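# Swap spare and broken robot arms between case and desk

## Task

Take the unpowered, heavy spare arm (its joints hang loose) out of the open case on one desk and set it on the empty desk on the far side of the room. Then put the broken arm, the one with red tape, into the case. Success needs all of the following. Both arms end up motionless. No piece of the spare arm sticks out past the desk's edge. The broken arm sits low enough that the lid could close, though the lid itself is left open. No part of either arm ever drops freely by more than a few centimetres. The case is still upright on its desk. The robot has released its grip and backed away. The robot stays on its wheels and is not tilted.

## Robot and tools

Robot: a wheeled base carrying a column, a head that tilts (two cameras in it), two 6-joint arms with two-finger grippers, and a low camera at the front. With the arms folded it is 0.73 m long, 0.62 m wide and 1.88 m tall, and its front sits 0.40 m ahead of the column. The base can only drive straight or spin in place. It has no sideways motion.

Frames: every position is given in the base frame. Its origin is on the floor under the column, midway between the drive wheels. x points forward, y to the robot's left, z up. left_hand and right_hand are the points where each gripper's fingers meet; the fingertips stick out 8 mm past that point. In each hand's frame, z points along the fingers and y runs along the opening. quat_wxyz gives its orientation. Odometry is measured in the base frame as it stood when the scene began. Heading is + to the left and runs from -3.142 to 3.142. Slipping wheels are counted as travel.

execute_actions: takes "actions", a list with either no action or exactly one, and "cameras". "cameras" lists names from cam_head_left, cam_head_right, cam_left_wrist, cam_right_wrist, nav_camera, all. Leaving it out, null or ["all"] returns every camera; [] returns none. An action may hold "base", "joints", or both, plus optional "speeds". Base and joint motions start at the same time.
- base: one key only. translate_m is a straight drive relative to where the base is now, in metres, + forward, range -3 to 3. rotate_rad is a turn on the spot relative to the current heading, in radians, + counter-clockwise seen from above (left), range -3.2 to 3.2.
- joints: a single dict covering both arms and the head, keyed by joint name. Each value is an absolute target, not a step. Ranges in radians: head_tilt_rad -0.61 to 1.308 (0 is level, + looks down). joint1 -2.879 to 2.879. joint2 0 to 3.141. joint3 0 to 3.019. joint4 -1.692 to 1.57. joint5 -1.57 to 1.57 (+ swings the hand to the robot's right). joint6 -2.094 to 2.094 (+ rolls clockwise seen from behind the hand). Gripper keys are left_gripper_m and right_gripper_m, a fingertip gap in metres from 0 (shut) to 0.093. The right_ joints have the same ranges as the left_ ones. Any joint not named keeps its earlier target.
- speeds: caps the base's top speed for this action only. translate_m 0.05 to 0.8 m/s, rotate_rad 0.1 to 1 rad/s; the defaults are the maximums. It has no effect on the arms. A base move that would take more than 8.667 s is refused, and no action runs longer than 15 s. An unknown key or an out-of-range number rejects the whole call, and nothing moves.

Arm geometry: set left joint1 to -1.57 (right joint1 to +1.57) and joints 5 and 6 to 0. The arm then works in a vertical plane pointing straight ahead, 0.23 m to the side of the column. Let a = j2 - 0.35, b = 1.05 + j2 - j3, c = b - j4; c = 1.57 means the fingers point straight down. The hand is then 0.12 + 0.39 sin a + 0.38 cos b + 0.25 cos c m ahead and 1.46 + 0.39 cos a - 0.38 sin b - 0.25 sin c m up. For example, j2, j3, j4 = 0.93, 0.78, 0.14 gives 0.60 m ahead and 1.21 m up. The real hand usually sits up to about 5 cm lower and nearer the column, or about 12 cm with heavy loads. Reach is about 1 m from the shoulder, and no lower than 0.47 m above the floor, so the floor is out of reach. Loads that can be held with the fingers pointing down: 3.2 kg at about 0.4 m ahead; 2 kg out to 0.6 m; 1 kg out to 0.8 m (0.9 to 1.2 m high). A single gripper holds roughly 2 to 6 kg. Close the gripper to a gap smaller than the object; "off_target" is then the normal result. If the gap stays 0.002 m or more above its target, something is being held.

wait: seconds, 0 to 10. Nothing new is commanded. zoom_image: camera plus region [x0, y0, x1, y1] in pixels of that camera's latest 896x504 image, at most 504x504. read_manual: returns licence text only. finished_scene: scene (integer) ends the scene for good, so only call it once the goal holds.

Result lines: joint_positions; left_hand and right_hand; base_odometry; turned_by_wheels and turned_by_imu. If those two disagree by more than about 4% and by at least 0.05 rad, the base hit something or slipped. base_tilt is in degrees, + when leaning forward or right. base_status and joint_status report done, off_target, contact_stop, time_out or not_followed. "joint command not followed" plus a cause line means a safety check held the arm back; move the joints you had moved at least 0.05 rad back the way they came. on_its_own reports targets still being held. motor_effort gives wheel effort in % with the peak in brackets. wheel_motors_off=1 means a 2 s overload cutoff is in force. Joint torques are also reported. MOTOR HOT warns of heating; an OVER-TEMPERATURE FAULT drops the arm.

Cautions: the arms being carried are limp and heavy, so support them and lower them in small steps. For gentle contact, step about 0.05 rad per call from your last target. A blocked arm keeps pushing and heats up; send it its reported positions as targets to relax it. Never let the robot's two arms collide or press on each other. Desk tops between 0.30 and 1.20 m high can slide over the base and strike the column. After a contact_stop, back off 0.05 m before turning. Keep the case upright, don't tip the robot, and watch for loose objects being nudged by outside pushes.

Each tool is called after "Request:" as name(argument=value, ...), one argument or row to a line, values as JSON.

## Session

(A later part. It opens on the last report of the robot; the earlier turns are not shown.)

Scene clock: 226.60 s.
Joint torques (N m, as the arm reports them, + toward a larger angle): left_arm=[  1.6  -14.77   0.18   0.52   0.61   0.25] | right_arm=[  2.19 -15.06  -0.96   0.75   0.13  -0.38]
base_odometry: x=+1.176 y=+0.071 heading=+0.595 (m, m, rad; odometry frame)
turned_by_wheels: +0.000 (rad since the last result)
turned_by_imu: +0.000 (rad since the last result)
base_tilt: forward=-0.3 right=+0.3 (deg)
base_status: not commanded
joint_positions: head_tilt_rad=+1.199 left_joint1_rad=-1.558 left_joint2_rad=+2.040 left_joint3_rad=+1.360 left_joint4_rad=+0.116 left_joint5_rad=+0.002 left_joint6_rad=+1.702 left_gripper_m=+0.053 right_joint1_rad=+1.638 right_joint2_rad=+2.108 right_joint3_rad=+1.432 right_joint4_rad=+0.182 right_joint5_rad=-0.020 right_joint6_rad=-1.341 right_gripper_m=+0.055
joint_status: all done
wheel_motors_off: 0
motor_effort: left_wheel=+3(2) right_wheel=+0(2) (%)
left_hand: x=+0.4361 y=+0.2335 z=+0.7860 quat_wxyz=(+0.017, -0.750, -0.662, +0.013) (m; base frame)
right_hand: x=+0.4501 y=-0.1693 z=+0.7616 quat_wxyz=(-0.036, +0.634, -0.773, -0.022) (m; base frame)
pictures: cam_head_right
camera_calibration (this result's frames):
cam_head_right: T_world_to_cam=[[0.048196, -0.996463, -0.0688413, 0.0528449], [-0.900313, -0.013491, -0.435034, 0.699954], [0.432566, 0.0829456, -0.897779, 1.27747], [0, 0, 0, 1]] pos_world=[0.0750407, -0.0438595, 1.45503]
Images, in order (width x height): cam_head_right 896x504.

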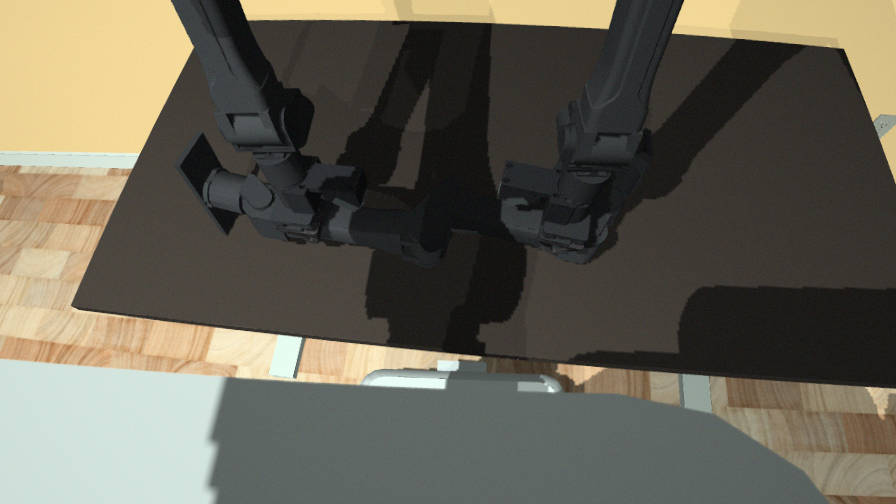

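Request:
execute_actions(
  actions=[
    {"joints":{"left_gripper_m":0.093,"right_gripper_m":0.093}},
  ],
  cameras=[],
)

Request:
execute_actions(
  actions=[
    {"joints":{"left_joint2_rad":1.95,"left_joint3_rad":1.28,"right_joint2_rad":2.01,"right_joint3_rad":1.33}},
  ],
  cameras=[],
)

Request:
execute_actions(
  actions=[
    {"joints":{"left_joint2_rad":1.82,"left_joint3_rad":1.15,"right_joint2_rad":1.88,"right_joint3_rad":1.2}},
  ],
  cameras=["cam_head_right"],
)

Request:
execute_actions(
  actions=[
    {"base":{"translate_m":-0.97},"joints":{"head_tilt_rad":0.7,"left_joint2_rad":0.3,"left_joint3_rad":0.9,"left_joint4_rad":-0.6,"right_joint2_rad":0.3,"right_joint3_rad":0.9,"right_joint4_rad":-0.6}},
  ],
  cameras=["cam_head_right"],
)

Request:
execute_actions(
  actions=[
    {"base":{"rotate_rad":1.59}},
  ],
  cameras=["cam_head_left"],
)

Scene clock: 243.53 s.
Joint torques (N m, as the arm reports them, + toward a larger angle): left_arm=[  1.25 -14.83  -0.98   0.53   0.33   0.02] | right_arm=[  1.65 -14.48  -0.66   0.99   0.14   0.  ]
base_odometry: x=+1.176 y=+0.071 heading=+0.595 (m, m, rad; odometry frame)
turned_by_wheels: +0.000 (rad since the last result)
turned_by_imu: -0.002 (rad since the last result)
base_tilt: forward=-0.3 right=+0.4 (deg)
base_status: not commanded
joint_positions: head_tilt_rad=+1.199 left_joint1_rad=-1.558 left_joint2_rad=+2.040 left_joint3_rad=+1.377 left_joint4_rad=+0.116 left_joint5_rad=+0.009 left_joint6_rad=+1.730 left_gripper_m=+0.093 right_joint1_rad=+1.655 right_joint2_rad=+2.108 right_joint3_rad=+1.428 right_joint4_rad=+0.180 right_joint5_rad=-0.021 right_joint6_rad=-1.382 right_gripper_m=+0.093
joint_status: all done
wheel_motors_off: 0
motor_effort: left_wheel=+1(3) right_wheel=+0(0) (%)
left_hand: x=+0.4465 y=+0.2324 z=+0.7848 quat_wxyz=(+0.008, -0.759, -0.651, +0.009) (m; base frame)
right_hand: x=+0.4462 y=-0.1555 z=+0.7627 quat_wxyz=(-0.039, +0.653, -0.756, -0.029) (m; base frame)
pictures: none
No camera images: the call's "cameras" was empty. Leave "cameras" out to get every camera's image.

Scene clock: 244.30 s.
Joint torques (N m, as the arm reports them, + toward a larger angle): left_arm=[  0.76 -16.71  -1.29   0.53   0.3    0.02] | right_arm=[  1.76 -14.84  -1.88   1.01   0.06   0.  ]
base_odometry: x=+1.176 y=+0.071 heading=+0.595 (m, m, rad; odometry frame)
turned_by_wheels: +0.000 (rad since the last result)
turned_by_imu: +0.000 (rad since the last result)
base_tilt: forward=-0.3 right=+0.3 (deg)
base_status: not commanded
joint_positions: head_tilt_rad=+1.199 left_joint1_rad=-1.558 left_joint2_rad=+1.961 left_joint3_rad=+1.278 left_joint4_rad=+0.116 left_joint5_rad=+0.009 left_joint6_rad=+1.731 left_gripper_m=+0.093 right_joint1_rad=+1.655 right_joint2_rad=+2.022 right_joint3_rad=+1.332 right_joint4_rad=+0.180 right_joint5_rad=-0.020 right_joint6_rad=-1.386 right_gripper_m=+0.093
joint_status: all done
wheel_motors_off: 0
motor_effort: left_wheel=+1(3) right_wheel=-2(2) (%)
left_hand: x=+0.4367 y=+0.2320 z=+0.8164 quat_wxyz=(+0.015, -0.759, -0.651, +0.016) (m; base frame)
right_hand: x=+0.4448 y=-0.1582 z=+0.7959 quat_wxyz=(-0.035, +0.654, -0.755, -0.032) (m; base frame)
pictures: none
No camera images: the call's "cameras" was empty. Leave "cameras" out to get every camera's image.

Scene clock: 245.20 s.
Joint torques (N m, as the arm reports them, + toward a larger angle): left_arm=[  1.22 -14.78  -1.32   0.72   0.35   0.  ] | right_arm=[  0.94 -14.98  -2.09   0.83   0.1    0.03]
base_odometry: x=+1.176 y=+0.071 heading=+0.595 (m, m, rad; odometry frame)
turned_by_wheels: +0.000 (rad since the last result)
turned_by_imu: +0.000 (rad since the last result)
base_tilt: forward=-0.2 right=+0.3 (deg)
base_status: not commanded
joint_positions: head_tilt_rad=+1.199 left_joint1_rad=-1.558 left_joint2_rad=+1.820 left_joint3_rad=+1.152 left_joint4_rad=+0.116 left_joint5_rad=+0.009 left_joint6_rad=+1.731 left_gripper_m=+0.093 right_joint1_rad=+1.655 right_joint2_rad=+1.887 right_joint3_rad=+1.203 right_joint4_rad=+0.180 right_joint5_rad=-0.020 right_joint6_rad=-1.386 right_gripper_m=+0.093
joint_status: all done
wheel_motors_off: 0
motor_effort: left_wheel=+0(0) right_wheel=-2(3) (%)
left_hand: x=+0.4446 y=+0.2315 z=+0.8696 quat_wxyz=(+0.010, -0.759, -0.651, +0.010) (m; base frame)
right_hand: x=+0.4508 y=-0.1617 z=+0.8472 quat_wxyz=(-0.037, +0.654, -0.755, -0.030) (m; base frame)
pictures: cam_head_right
camera_calibration (this result's frames):
cam_head_right: T_world_to_cam=[[0.048196, -0.996463, -0.0688413, 0.0528449], [-0.900313, -0.013491, -0.435033, 0.699954], [0.432566, 0.0829456, -0.897779, 1.27747], [0, 0, 0, 1]] pos_world=[0.0750407, -0.0438595, 1.45503]
Images, in order (width x height): cam_head_right 896x504.

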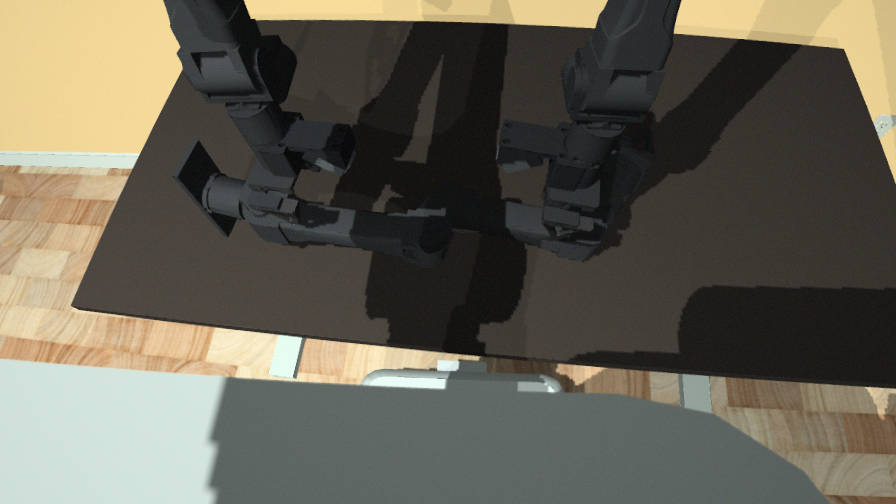

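Scene clock: 248.50 s.
Joint torques (N m, as the arm reports them, + toward a larger angle): left_arm=[ 1.29 -8.55  8.42  1.16  0.29 -0.06] | right_arm=[-0.66 -8.43  9.82  0.52  0.05  0.09]
base_odometry: x=+0.373 y=-0.473 heading=+0.595 (m, m, rad; odometry frame)
turned_by_wheels: +0.000 (rad since the last result)
turned_by_imu: +0.000 (rad since the last result)
base_tilt: forward=-0.3 right=+0.3 (deg)
base_status: done
joint_positions: head_tilt_rad=+0.716 left_joint1_rad=-1.558 left_joint2_rad=+0.290 left_joint3_rad=+0.903 left_joint4_rad=-0.595 left_joint5_rad=+0.009 left_joint6_rad=+1.732 left_gripper_m=+0.093 right_joint1_rad=+1.655 right_joint2_rad=+0.292 right_joint3_rad=+0.897 right_joint4_rad=-0.582 right_joint5_rad=-0.019 right_joint6_rad=-1.386 right_gripper_m=+0.093
joint_status: all done
wheel_motors_off: 0
motor_effort: left_wheel=+0(46) right_wheel=+0(69) (%)
left_hand: x=+0.5755 y=+0.2258 z=+1.4688 quat_wxyz=(-0.172, -0.734, -0.625, -0.205) (m; base frame)
right_hand: x=+0.5754 y=-0.2020 z=+1.4678 quat_wxyz=(-0.239, +0.625, -0.731, +0.133) (m; base frame)
pictures: cam_head_right
camera_calibration (this result's frames):
cam_head_right: T_world_to_cam=[[0.0746567, -0.996463, -0.0385792, 0.00491829], [-0.595245, -0.013491, -0.803431, 1.25203], [0.800069, 0.0829456, -0.594146, 0.791501], [0, 0, 0, 1]] pos_world=[0.111644, -0.0438595, 1.47638]
Images, in order (width x height): cam_head_right 896x504.

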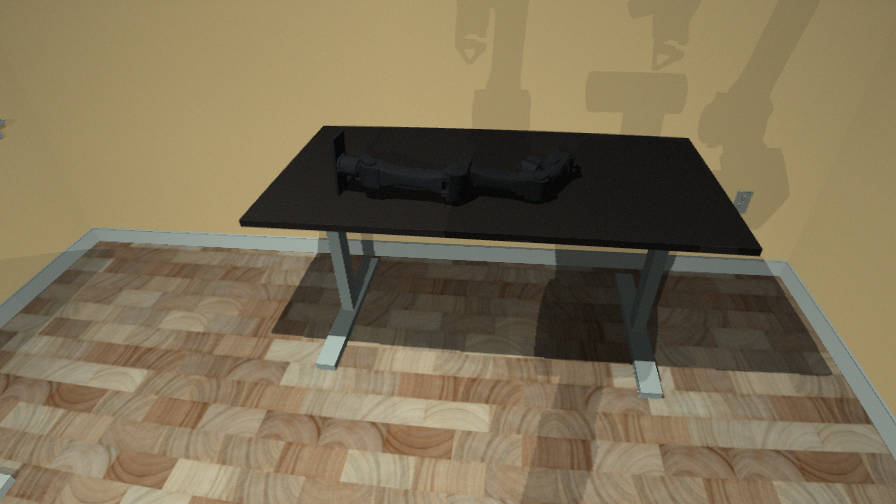

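Scene clock: 251.60 s.
Joint torques (N m, as the arm reports them, + toward a larger angle): left_arm=[ 0.86 -7.97  8.54  1.1   0.28 -0.06] | right_arm=[-0.7  -9.2   9.75  0.68  0.05  0.06]
base_odometry: x=+0.373 y=-0.473 heading=+2.184 (m, m, rad; odometry frame)
turned_by_wheels: +1.589 (rad since the last result)
turned_by_imu: +1.595 (rad since the last result)
base_tilt: forward=-0.3 right=+0.3 (deg)
base_status: done
joint_positions: head_tilt_rad=+0.716 left_joint1_rad=-1.558 left_joint2_rad=+0.290 left_joint3_rad=+0.903 left_joint4_rad=-0.595 left_joint5_rad=+0.010 left_joint6_rad=+1.732 left_gripper_m=+0.093 right_joint1_rad=+1.655 right_joint2_rad=+0.292 right_joint3_rad=+0.897 right_joint4_rad=-0.582 right_joint5_rad=-0.019 right_joint6_rad=-1.386 right_gripper_m=+0.093
joint_status: not commanded
wheel_motors_off: 0
motor_effort: left_wheel=-4(33) right_wheel=+4(51) (%)
left_hand: x=+0.5755 y=+0.2258 z=+1.4688 quat_wxyz=(-0.172, -0.734, -0.625, -0.204) (m; base frame)
right_hand: x=+0.5754 y=-0.2021 z=+1.4678 quat_wxyz=(-0.239, +0.624, -0.731, +0.134) (m; base frame)
pictures: cam_head_left
camera_calibration (this result's frames):
cam_head_left: T_world_to_cam=[[0.0689802, -0.997613, -0.00320042, 0.0252353], [-0.580647, -0.0375399, -0.813289, 1.27044], [0.811228, 0.0579592, -0.58185, 0.774082], [0, 0, 0, 1]] pos_world=[0.107981, 0.0280022, 1.48372]
Images, in order (width x height): cam_head_left 896x504.

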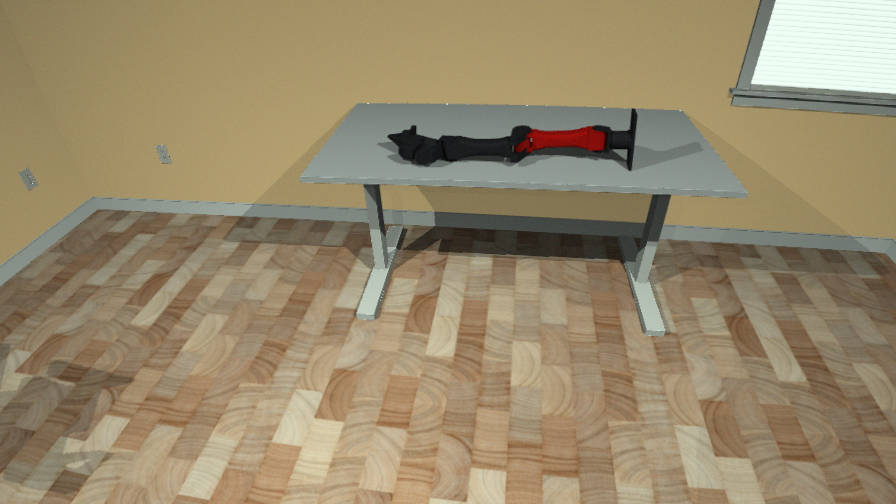

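Request:
execute_actions(
  actions=[
    {"base":{"rotate_rad":-0.12}},
  ],
  cameras=[],
)

Request:
execute_actions(
  actions=[
    {"base":{"translate_m":1.33},"joints":{"head_tilt_rad":1.2}},
  ],
  cameras=[],
)

Request:
execute_actions(
  actions=[
    {"base":{"rotate_rad":0.12},"joints":{"left_joint1_rad":-1.62,"left_joint2_rad":1.46,"left_joint3_rad":0.8,"left_joint4_rad":0.1,"right_joint1_rad":1.6,"right_joint2_rad":1.46,"right_joint3_rad":0.8,"right_joint4_rad":0.17}},
  ],
  cameras=["cam_head_left","cam_left_wrist","cam_right_wrist"],
)

Scene clock: 264.63 s.
Joint torques (N m, as the arm reports them, + toward a larger angle): left_arm=[ 0.93 -8.22  8.61  1.05  0.27 -0.06] | right_arm=[-0.45 -9.13  9.76  0.56  0.02  0.06]
base_odometry: x=+0.373 y=-0.473 heading=+2.065 (m, m, rad; odometry frame)
turned_by_wheels: -0.119 (rad since the last result)
turned_by_imu: -0.122 (rad since the last result)
base_tilt: forward=-0.3 right=+0.3 (deg)
base_status: done
joint_positions: head_tilt_rad=+0.716 left_joint1_rad=-1.558 left_joint2_rad=+0.290 left_joint3_rad=+0.903 left_joint4_rad=-0.595 left_joint5_rad=+0.010 left_joint6_rad=+1.732 left_gripper_m=+0.093 right_joint1_rad=+1.655 right_joint2_rad=+0.292 right_joint3_rad=+0.897 right_joint4_rad=-0.582 right_joint5_rad=-0.019 right_joint6_rad=-1.386 right_gripper_m=+0.093
joint_status: not commanded
wheel_motors_off: 0
motor_effort: left_wheel=+4(20) right_wheel=-5(27) (%)
left_hand: x=+0.5755 y=+0.2257 z=+1.4688 quat_wxyz=(-0.172, -0.734, -0.625, -0.204) (m; base frame)
right_hand: x=+0.5754 y=-0.2021 z=+1.4678 quat_wxyz=(-0.239, +0.624, -0.731, +0.134) (m; base frame)
pictures: none
No camera images: the call's "cameras" was empty. Leave "cameras" out to get every camera's image.

Scene clock: 268.30 s.
Joint torques (N m, as the arm reports them, + toward a larger angle): left_arm=[ 1.01 -9.34  8.62  0.96  0.25 -0.05] | right_arm=[-0.96 -8.96 10.04  0.73  0.04  0.07]
base_odometry: x=-0.259 y=+0.697 heading=+2.066 (m, m, rad; odometry frame)
turned_by_wheels: +0.001 (rad since the last result)
turned_by_imu: -0.003 (rad since the last result)
base_tilt: forward=-0.3 right=+0.3 (deg)
base_status: done
joint_positions: head_tilt_rad=+1.199 left_joint1_rad=-1.558 left_joint2_rad=+0.292 left_joint3_rad=+0.901 left_joint4_rad=-0.596 left_joint5_rad=+0.010 left_joint6_rad=+1.732 left_gripper_m=+0.093 right_joint1_rad=+1.655 right_joint2_rad=+0.292 right_joint3_rad=+0.896 right_joint4_rad=-0.584 right_joint5_rad=-0.019 right_joint6_rad=-1.386 right_gripper_m=+0.093
joint_status: all done
wheel_motors_off: 0
motor_effort: left_wheel=+1(62) right_wheel=+0(49) (%)
left_hand: x=+0.5748 y=+0.2257 z=+1.4668 quat_wxyz=(-0.171, -0.734, -0.625, -0.203) (m; base frame)
right_hand: x=+0.5747 y=-0.2021 z=+1.4667 quat_wxyz=(-0.238, +0.625, -0.732, +0.133) (m; base frame)
pictures: none
No camera images: the call's "cameras" was empty. Leave "cameras" out to get every camera's image.

Scene clock: 269.93 s.
Joint torques (N m, as the arm reports them, + toward a larger angle): left_arm=[  0.8  -13.58  -1.07   0.78   0.25  -0.02] | right_arm=[  0.21 -12.43  -1.54   1.25   0.07   0.  ]
base_odometry: x=-0.259 y=+0.697 heading=+2.185 (m, m, rad; odometry frame)
turned_by_wheels: +0.119 (rad since the last result)
turned_by_imu: +0.118 (rad since the last result)
base_tilt: forward=-0.3 right=+0.3 (deg)
base_status: done
joint_positions: head_tilt_rad=+1.199 left_joint1_rad=-1.616 left_joint2_rad=+1.459 left_joint3_rad=+0.799 left_joint4_rad=+0.092 left_joint5_rad=+0.011 left_joint6_rad=+1.732 left_gripper_m=+0.093 right_joint1_rad=+1.599 right_joint2_rad=+1.454 right_joint3_rad=+0.800 right_joint4_rad=+0.151 right_joint5_rad=-0.019 right_joint6_rad=-1.386 right_gripper_m=+0.093
joint_status: all done
wheel_motors_off: 0
motor_effort: left_wheel=-2(42) right_wheel=+3(41) (%)
left_hand: x=+0.4058 y=+0.1975 z=+1.0028 quat_wxyz=(-0.004, -0.769, -0.639, +0.033) (m; base frame)
right_hand: x=+0.4235 y=-0.2063 z=+1.0037 quat_wxyz=(-0.022, +0.644, -0.764, -0.010) (m; base frame)
pictures: cam_head_left, cam_left_wrist, cam_right_wrist
camera_calibration (this result's frames):
cam_head_left: T_world_to_cam=[[0.05962, -0.997613, -0.0348421, 0.0744316], [-0.891726, -0.0375399, -0.451016, 0.728097], [0.448632, 0.0579592, -0.891835, 1.26959], [0, 0, 0, 1]] pos_world=[0.0752471, 0.0280022, 1.46324]
cam_left_wrist: T_world_to_cam=[[-0.980665, 0.186095, 0.0605314, 0.291081], [0.189887, 0.830122, 0.524252, -0.76156], [0.0473124, 0.52561, -0.849409, 0.854026], [0, 0, 0, 1]] pos_world=[0.389658, 0.129135, 1.10705]
cam_right_wrist: T_world_to_cam=[[0.985333, -0.169638, 0.0184728, -0.471381], [-0.152404, -0.826158, 0.542435, -0.642735], [-0.0767564, -0.537295, -0.839895, 0.889903], [0, 0, 0, 1]] pos_world=[0.434818, -0.132825, 1.10477]
Images, in order (width x height): cam_head_left 896x504, cam_left_wrist 896x504, cam_right_wrist 896x504.

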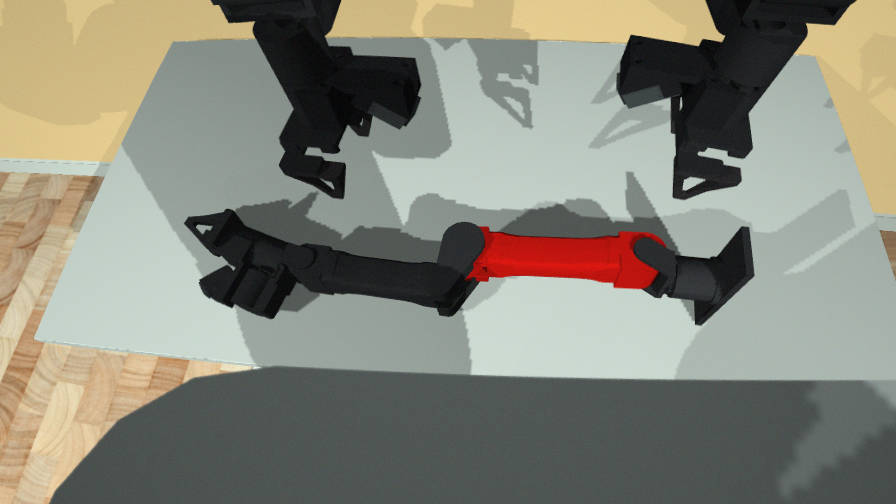

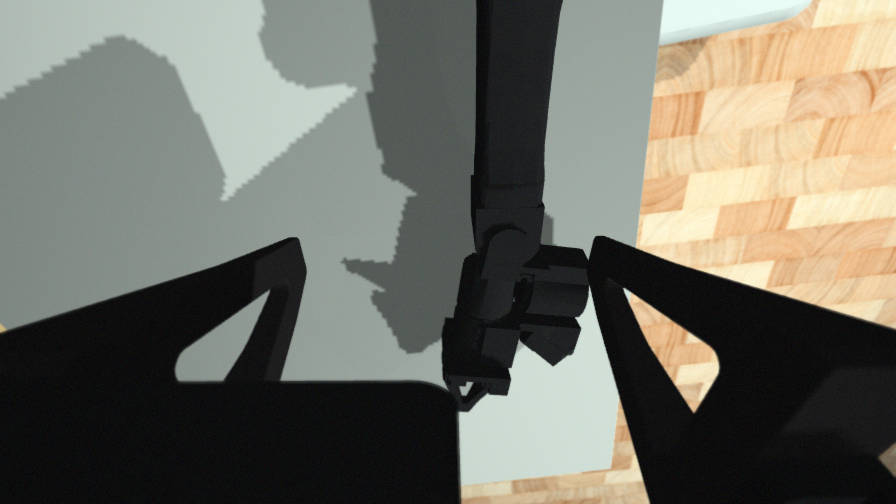

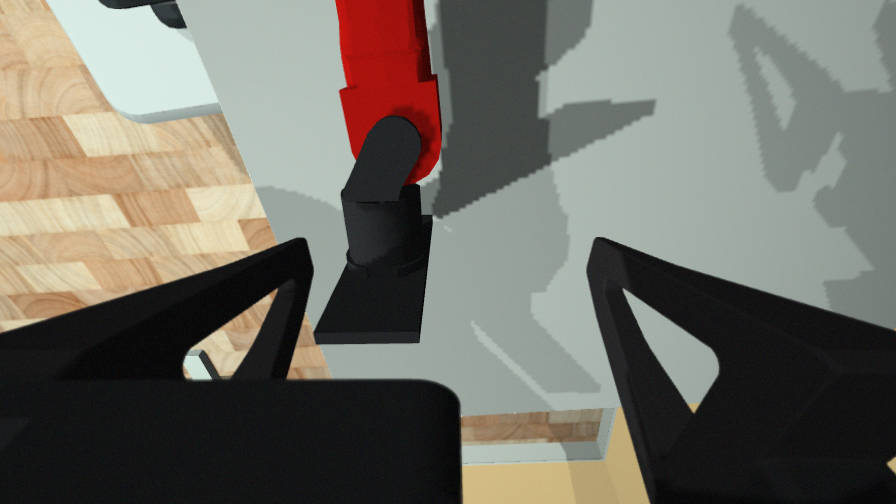

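Request:
execute_actions(
  actions=[
    {"base":{"translate_m":-0.02},"joints":{"left_joint1_rad":-1.56,"left_joint2_rad":1.88,"left_joint3_rad":1.09,"left_joint4_rad":0.17,"right_joint1_rad":1.67,"right_joint2_rad":1.85,"right_joint3_rad":1.07,"right_joint4_rad":0.27,"right_joint6_rad":-1.45}},
  ],
  cameras=["cam_left_wrist","cam_right_wrist"],
)

Scene clock: 277.53 s.
Joint torques (N m, as the arm reports them, + toward a larger angle): left_arm=[  0.85 -15.24  -2.52   0.23   0.24   0.01] | right_arm=[  0.63 -13.59  -2.53   0.59  -0.04   0.  ]
base_odometry: x=-0.247 y=+0.681 heading=+2.184 (m, m, rad; odometry frame)
turned_by_wheels: -0.001 (rad since the last result)
turned_by_imu: -0.002 (rad since the last result)
base_tilt: forward=-0.3 right=+0.3 (deg)
base_status: done
joint_positions: head_tilt_rad=+1.199 left_joint1_rad=-1.560 left_joint2_rad=+1.897 left_joint3_rad=+1.088 left_joint4_rad=+0.170 left_joint5_rad=+0.011 left_joint6_rad=+1.732 left_gripper_m=+0.093 right_joint1_rad=+1.678 right_joint2_rad=+1.862 right_joint3_rad=+1.068 right_joint4_rad=+0.262 right_joint5_rad=-0.018 right_joint6_rad=-1.436 right_gripper_m=+0.093
joint_status: all done
wheel_motors_off: 0
motor_effort: left_wheel=-3(67) right_wheel=+1(35) (%)
left_hand: x=+0.3729 y=+0.2296 z=+0.8532 quat_wxyz=(+0.036, -0.758, -0.649, +0.045) (m; base frame)
right_hand: x=+0.4016 y=-0.1501 z=+0.8671 quat_wxyz=(-0.033, +0.677, -0.734, -0.045) (m; base frame)
pictures: cam_left_wrist, cam_right_wrist
camera_calibration (this result's frames):
cam_left_wrist: T_world_to_cam=[[-0.978282, 0.155019, 0.137598, 0.202424], [0.205629, 0.809386, 0.550101, -0.72669], [-0.0260942, 0.566448, -0.823684, 0.707716], [0, 0, 0, 1]] pos_world=[0.365924, 0.155909, 0.954834]
cam_right_wrist: T_world_to_cam=[[0.996724, -0.0793994, -0.015413, -0.399411], [-0.0617598, -0.870183, 0.488843, -0.522065], [-0.052226, -0.48629, -0.872236, 0.829479], [0, 0, 0, 1]] pos_world=[0.40918, -0.0826379, 0.972553]
Images, in order (width x height): cam_left_wrist 896x504, cam_right_wrist 896x504.

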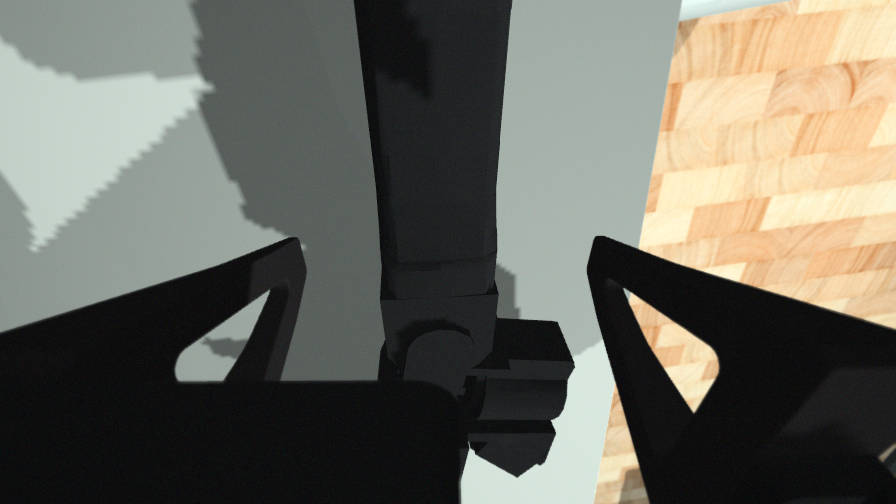

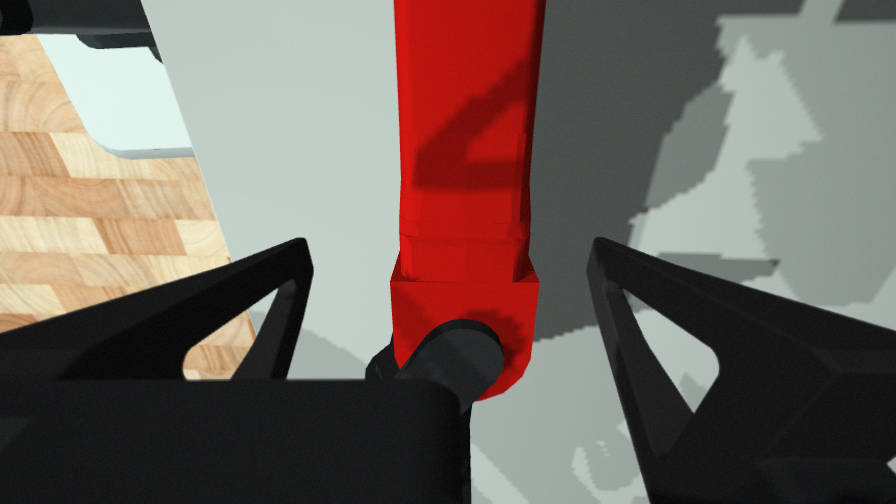

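Request:
execute_actions(
  actions=[
    {"joints":{"left_joint1_rad":-1.53,"right_joint1_rad":1.65,"left_joint2_rad":1.96,"left_joint3_rad":1.14,"right_joint2_rad":1.93,"right_joint3_rad":1.13}},
  ],
  cameras=[],
)

Request:
execute_actions(
  actions=[
    {"joints":{"left_joint2_rad":2.02,"left_joint3_rad":1.20,"right_joint2_rad":1.99,"right_joint3_rad":1.19}},
  ],
  cameras=[],
)

Request:
execute_actions(
  actions=[
    {"joints":{"left_joint2_rad":2.08,"left_joint3_rad":1.265,"right_joint2_rad":2.05,"right_joint3_rad":1.25}},
  ],
  cameras=[],
)

Request:
execute_actions(
  actions=[
    {"joints":{"left_joint2_rad":2.14,"left_joint3_rad":1.335,"right_joint2_rad":2.10,"right_joint3_rad":1.31}},
  ],
  cameras=["cam_left_wrist","cam_right_wrist"],
)

Request:
execute_actions(
  actions=[
    {"joints":{"left_gripper_m":0,"right_gripper_m":0}},
  ],
  cameras=["cam_head_left"],
)

Scene clock: 290.37 s.
Joint torques (N m, as the arm reports them, + toward a larger angle): left_arm=[  2.74 -12.34  -3.39   0.06   0.23   0.  ] | right_arm=[  0.78 -11.08  -3.47   0.74   0.     0.  ]
base_odometry: x=-0.247 y=+0.681 heading=+2.184 (m, m, rad; odometry frame)
turned_by_wheels: +0.000 (rad since the last result)
turned_by_imu: -0.002 (rad since the last result)
base_tilt: forward=-0.2 right=+0.4 (deg)
base_status: not commanded
joint_positions: head_tilt_rad=+1.199 left_joint1_rad=-1.536 left_joint2_rad=+1.947 left_joint3_rad=+1.147 left_joint4_rad=+0.170 left_joint5_rad=+0.011 left_joint6_rad=+1.732 left_gripper_m=+0.093 right_joint1_rad=+1.652 right_joint2_rad=+1.910 right_joint3_rad=+1.139 right_joint4_rad=+0.262 right_joint5_rad=-0.018 right_joint6_rad=-1.436 right_gripper_m=+0.093
joint_status: all done
wheel_motors_off: 0
motor_effort: left_wheel=-2(4) right_wheel=+2(2) (%)
left_hand: x=+0.3783 y=+0.2469 z=+0.8329 quat_wxyz=(+0.041, -0.754, -0.655, +0.034) (m; base frame)
right_hand: x=+0.4173 y=-0.1657 z=+0.8449 quat_wxyz=(-0.034, +0.672, -0.739, -0.029) (m; base frame)
pictures: none
No camera images: the call's "cameras" was empty. Leave "cameras" out to get every camera's image.

Scene clock: 291.10 s.
Joint torques (N m, as the arm reports them, + toward a larger angle): left_arm=[  1.33 -13.13  -2.95   0.3    0.23   0.01] | right_arm=[  1.13 -12.17  -3.25   0.83   0.01   0.03]
base_odometry: x=-0.247 y=+0.681 heading=+2.184 (m, m, rad; odometry frame)
turned_by_wheels: +0.000 (rad since the last result)
turned_by_imu: +0.000 (rad since the last result)
base_tilt: forward=-0.2 right=+0.4 (deg)
base_status: not commanded
joint_positions: head_tilt_rad=+1.199 left_joint1_rad=-1.536 left_joint2_rad=+2.010 left_joint3_rad=+1.204 left_joint4_rad=+0.170 left_joint5_rad=+0.011 left_joint6_rad=+1.732 left_gripper_m=+0.093 right_joint1_rad=+1.652 right_joint2_rad=+1.976 right_joint3_rad=+1.195 right_joint4_rad=+0.262 right_joint5_rad=-0.018 right_joint6_rad=-1.436 right_gripper_m=+0.093
joint_status: all done
wheel_motors_off: 0
motor_effort: left_wheel=-2(3) right_wheel=+2(3) (%)
left_hand: x=+0.3723 y=+0.2475 z=+0.8096 quat_wxyz=(+0.043, -0.754, -0.654, +0.037) (m; base frame)
right_hand: x=+0.4105 y=-0.1643 z=+0.8206 quat_wxyz=(-0.030, +0.672, -0.739, -0.032) (m; base frame)
pictures: none
No camera images: the call's "cameras" was empty. Leave "cameras" out to get every camera's image.

Scene clock: 291.90 s.
Joint torques (N m, as the arm reports them, + toward a larger angle): left_arm=[  2.04 -12.16  -2.85   0.17   0.2    0.  ] | right_arm=[  1.31 -12.41  -3.18   0.77  -0.01   0.03]
base_odometry: x=-0.247 y=+0.681 heading=+2.184 (m, m, rad; odometry frame)
turned_by_wheels: +0.000 (rad since the last result)
turned_by_imu: +0.000 (rad since the last result)
base_tilt: forward=-0.2 right=+0.3 (deg)
base_status: not commanded
joint_positions: head_tilt_rad=+1.199 left_joint1_rad=-1.536 left_joint2_rad=+2.068 left_joint3_rad=+1.268 left_joint4_rad=+0.170 left_joint5_rad=+0.011 left_joint6_rad=+1.732 left_gripper_m=+0.093 right_joint1_rad=+1.652 right_joint2_rad=+2.033 right_joint3_rad=+1.256 right_joint4_rad=+0.262 right_joint5_rad=-0.018 right_joint6_rad=-1.436 right_gripper_m=+0.093
joint_status: all done
wheel_motors_off: 0
motor_effort: left_wheel=-3(3) right_wheel=+2(3) (%)
left_hand: x=+0.3740 y=+0.2482 z=+0.7867 quat_wxyz=(+0.041, -0.754, -0.655, +0.034) (m; base frame)
right_hand: x=+0.4106 y=-0.1627 z=+0.7983 quat_wxyz=(-0.032, +0.672, -0.739, -0.031) (m; base frame)
pictures: none
No camera images: the call's "cameras" was empty. Leave "cameras" out to get every camera's image.

Scene clock: 292.63 s.
Joint torques (N m, as the arm reports them, + toward a larger angle): left_arm=[  2.78 -13.39  -2.53   0.18   0.19   0.01] | right_arm=[  1.29 -11.67  -2.79   0.86   0.03   0.02]
base_odometry: x=-0.247 y=+0.681 heading=+2.184 (m, m, rad; odometry frame)
turned_by_wheels: +0.000 (rad since the last result)
turned_by_imu: +0.000 (rad since the last result)
base_tilt: forward=-0.3 right=+0.3 (deg)
base_status: not commanded
joint_positions: head_tilt_rad=+1.199 left_joint1_rad=-1.536 left_joint2_rad=+2.129 left_joint3_rad=+1.338 left_joint4_rad=+0.170 left_joint5_rad=+0.011 left_joint6_rad=+1.732 left_gripper_m=+0.093 right_joint1_rad=+1.652 right_joint2_rad=+2.076 right_joint3_rad=+1.314 right_joint4_rad=+0.262 right_joint5_rad=-0.018 right_joint6_rad=-1.439 right_gripper_m=+0.093
joint_status: all done
wheel_motors_off: 0
motor_effort: left_wheel=-3(4) right_wheel=+1(3) (%)
left_hand: x=+0.3747 y=+0.2490 z=+0.7624 quat_wxyz=(+0.039, -0.754, -0.655, +0.031) (m; base frame)
right_hand: x=+0.4177 y=-0.1608 z=+0.7807 quat_wxyz=(-0.038, +0.673, -0.738, -0.026) (m; base frame)
pictures: cam_left_wrist, cam_right_wrist
camera_calibration (this result's frames):
cam_left_wrist: T_world_to_cam=[[-0.982308, 0.140363, 0.123973, 0.229164], [0.186307, 0.799603, 0.570898, -0.698952], [-0.0189966, 0.583895, -0.811607, 0.605745], [0, 0, 0, 1]] pos_world=[0.366836, 0.173026, 0.862247]
cam_right_wrist: T_world_to_cam=[[0.995567, -0.0922434, 0.0183853, -0.44567], [-0.0889003, -0.858987, 0.50422, -0.487071], [-0.0307182, -0.503619, -0.863379, 0.731091], [0, 0, 0, 1]] pos_world=[0.422851, -0.0913065, 0.884994]
Images, in order (width x height): cam_left_wrist 896x504, cam_right_wrist 896x504.

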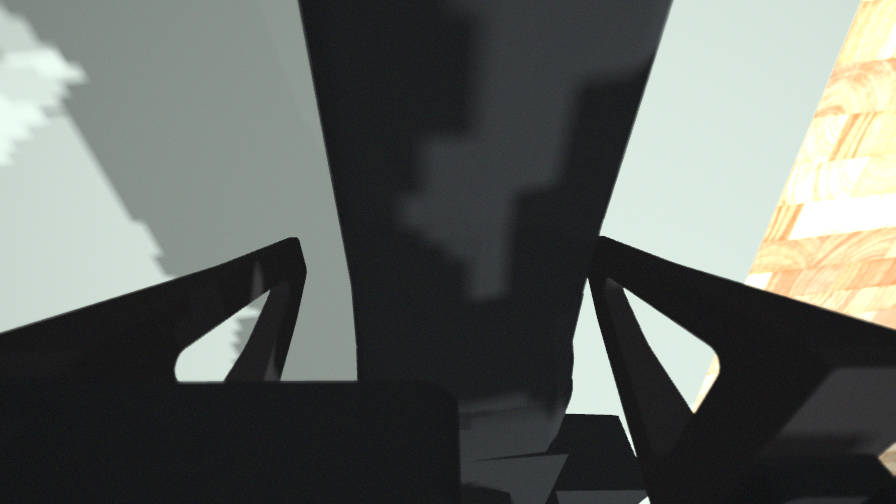

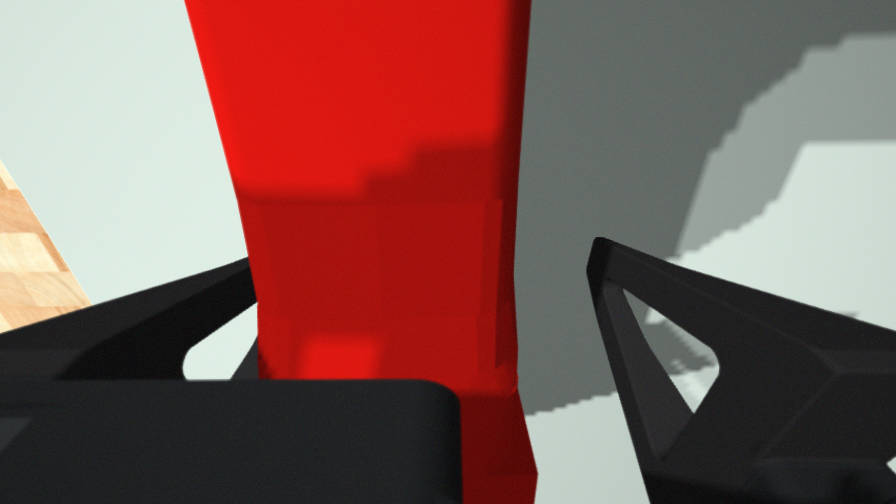

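Scene clock: 293.33 s.
Joint torques (N m, as the arm reports them, + toward a larger angle): left_arm=[  2.28 -12.86  -2.4    0.2    0.22  -0.03] | right_arm=[  0.96 -12.33  -2.09   0.71   0.09   0.19]
base_odometry: x=-0.247 y=+0.681 heading=+2.184 (m, m, rad; odometry frame)
turned_by_wheels: +0.000 (rad since the last result)
turned_by_imu: +0.000 (rad since the last result)
base_tilt: forward=-0.3 right=+0.3 (deg)
base_status: not commanded
joint_positions: head_tilt_rad=+1.199 left_joint1_rad=-1.535 left_joint2_rad=+2.130 left_joint3_rad=+1.336 left_joint4_rad=+0.171 left_joint5_rad=+0.011 left_joint6_rad=+1.736 left_gripper_m=+0.054 right_joint1_rad=+1.667 right_joint2_rad=+2.085 right_joint3_rad=+1.304 right_joint4_rad=+0.263 right_joint5_rad=-0.020 right_joint6_rad=-1.456 right_gripper_m=+0.056
joint_status: left_gripper_m off_target (ended at +0.054, target +0.000); right_gripper_m off_target (ended at +0.056, target +0.000)
wheel_motors_off: 0
motor_effort: left_wheel=+0(3) right_wheel=+2(1) (%)
left_hand: x=+0.3728 y=+0.2492 z=+0.7624 quat_wxyz=(+0.039, -0.756, -0.653, +0.032) (m; base frame)
right_hand: x=+0.4052 y=-0.1498 z=+0.7799 quat_wxyz=(-0.036, +0.682, -0.729, -0.037) (m; base frame)
pictures: cam_head_left
camera_calibration (this result's frames):
cam_head_left: T_world_to_cam=[[0.0595993, -0.997613, -0.0348775, 0.0744871], [-0.891993, -0.0375399, -0.450487, 0.727295], [0.448103, 0.0579592, -0.892101, 1.27002], [0, 0, 0, 1]] pos_world=[0.0752016, 0.0280022, 1.46323]
Images, in order (width x height): cam_head_left 896x504.

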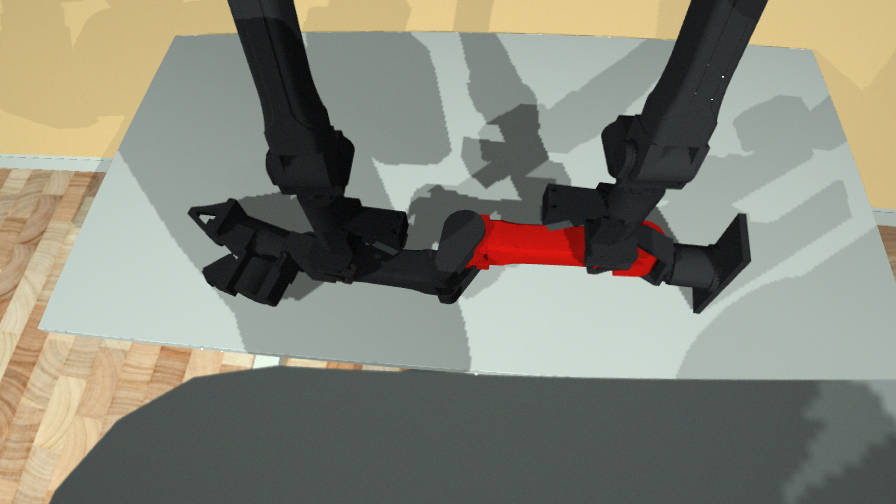

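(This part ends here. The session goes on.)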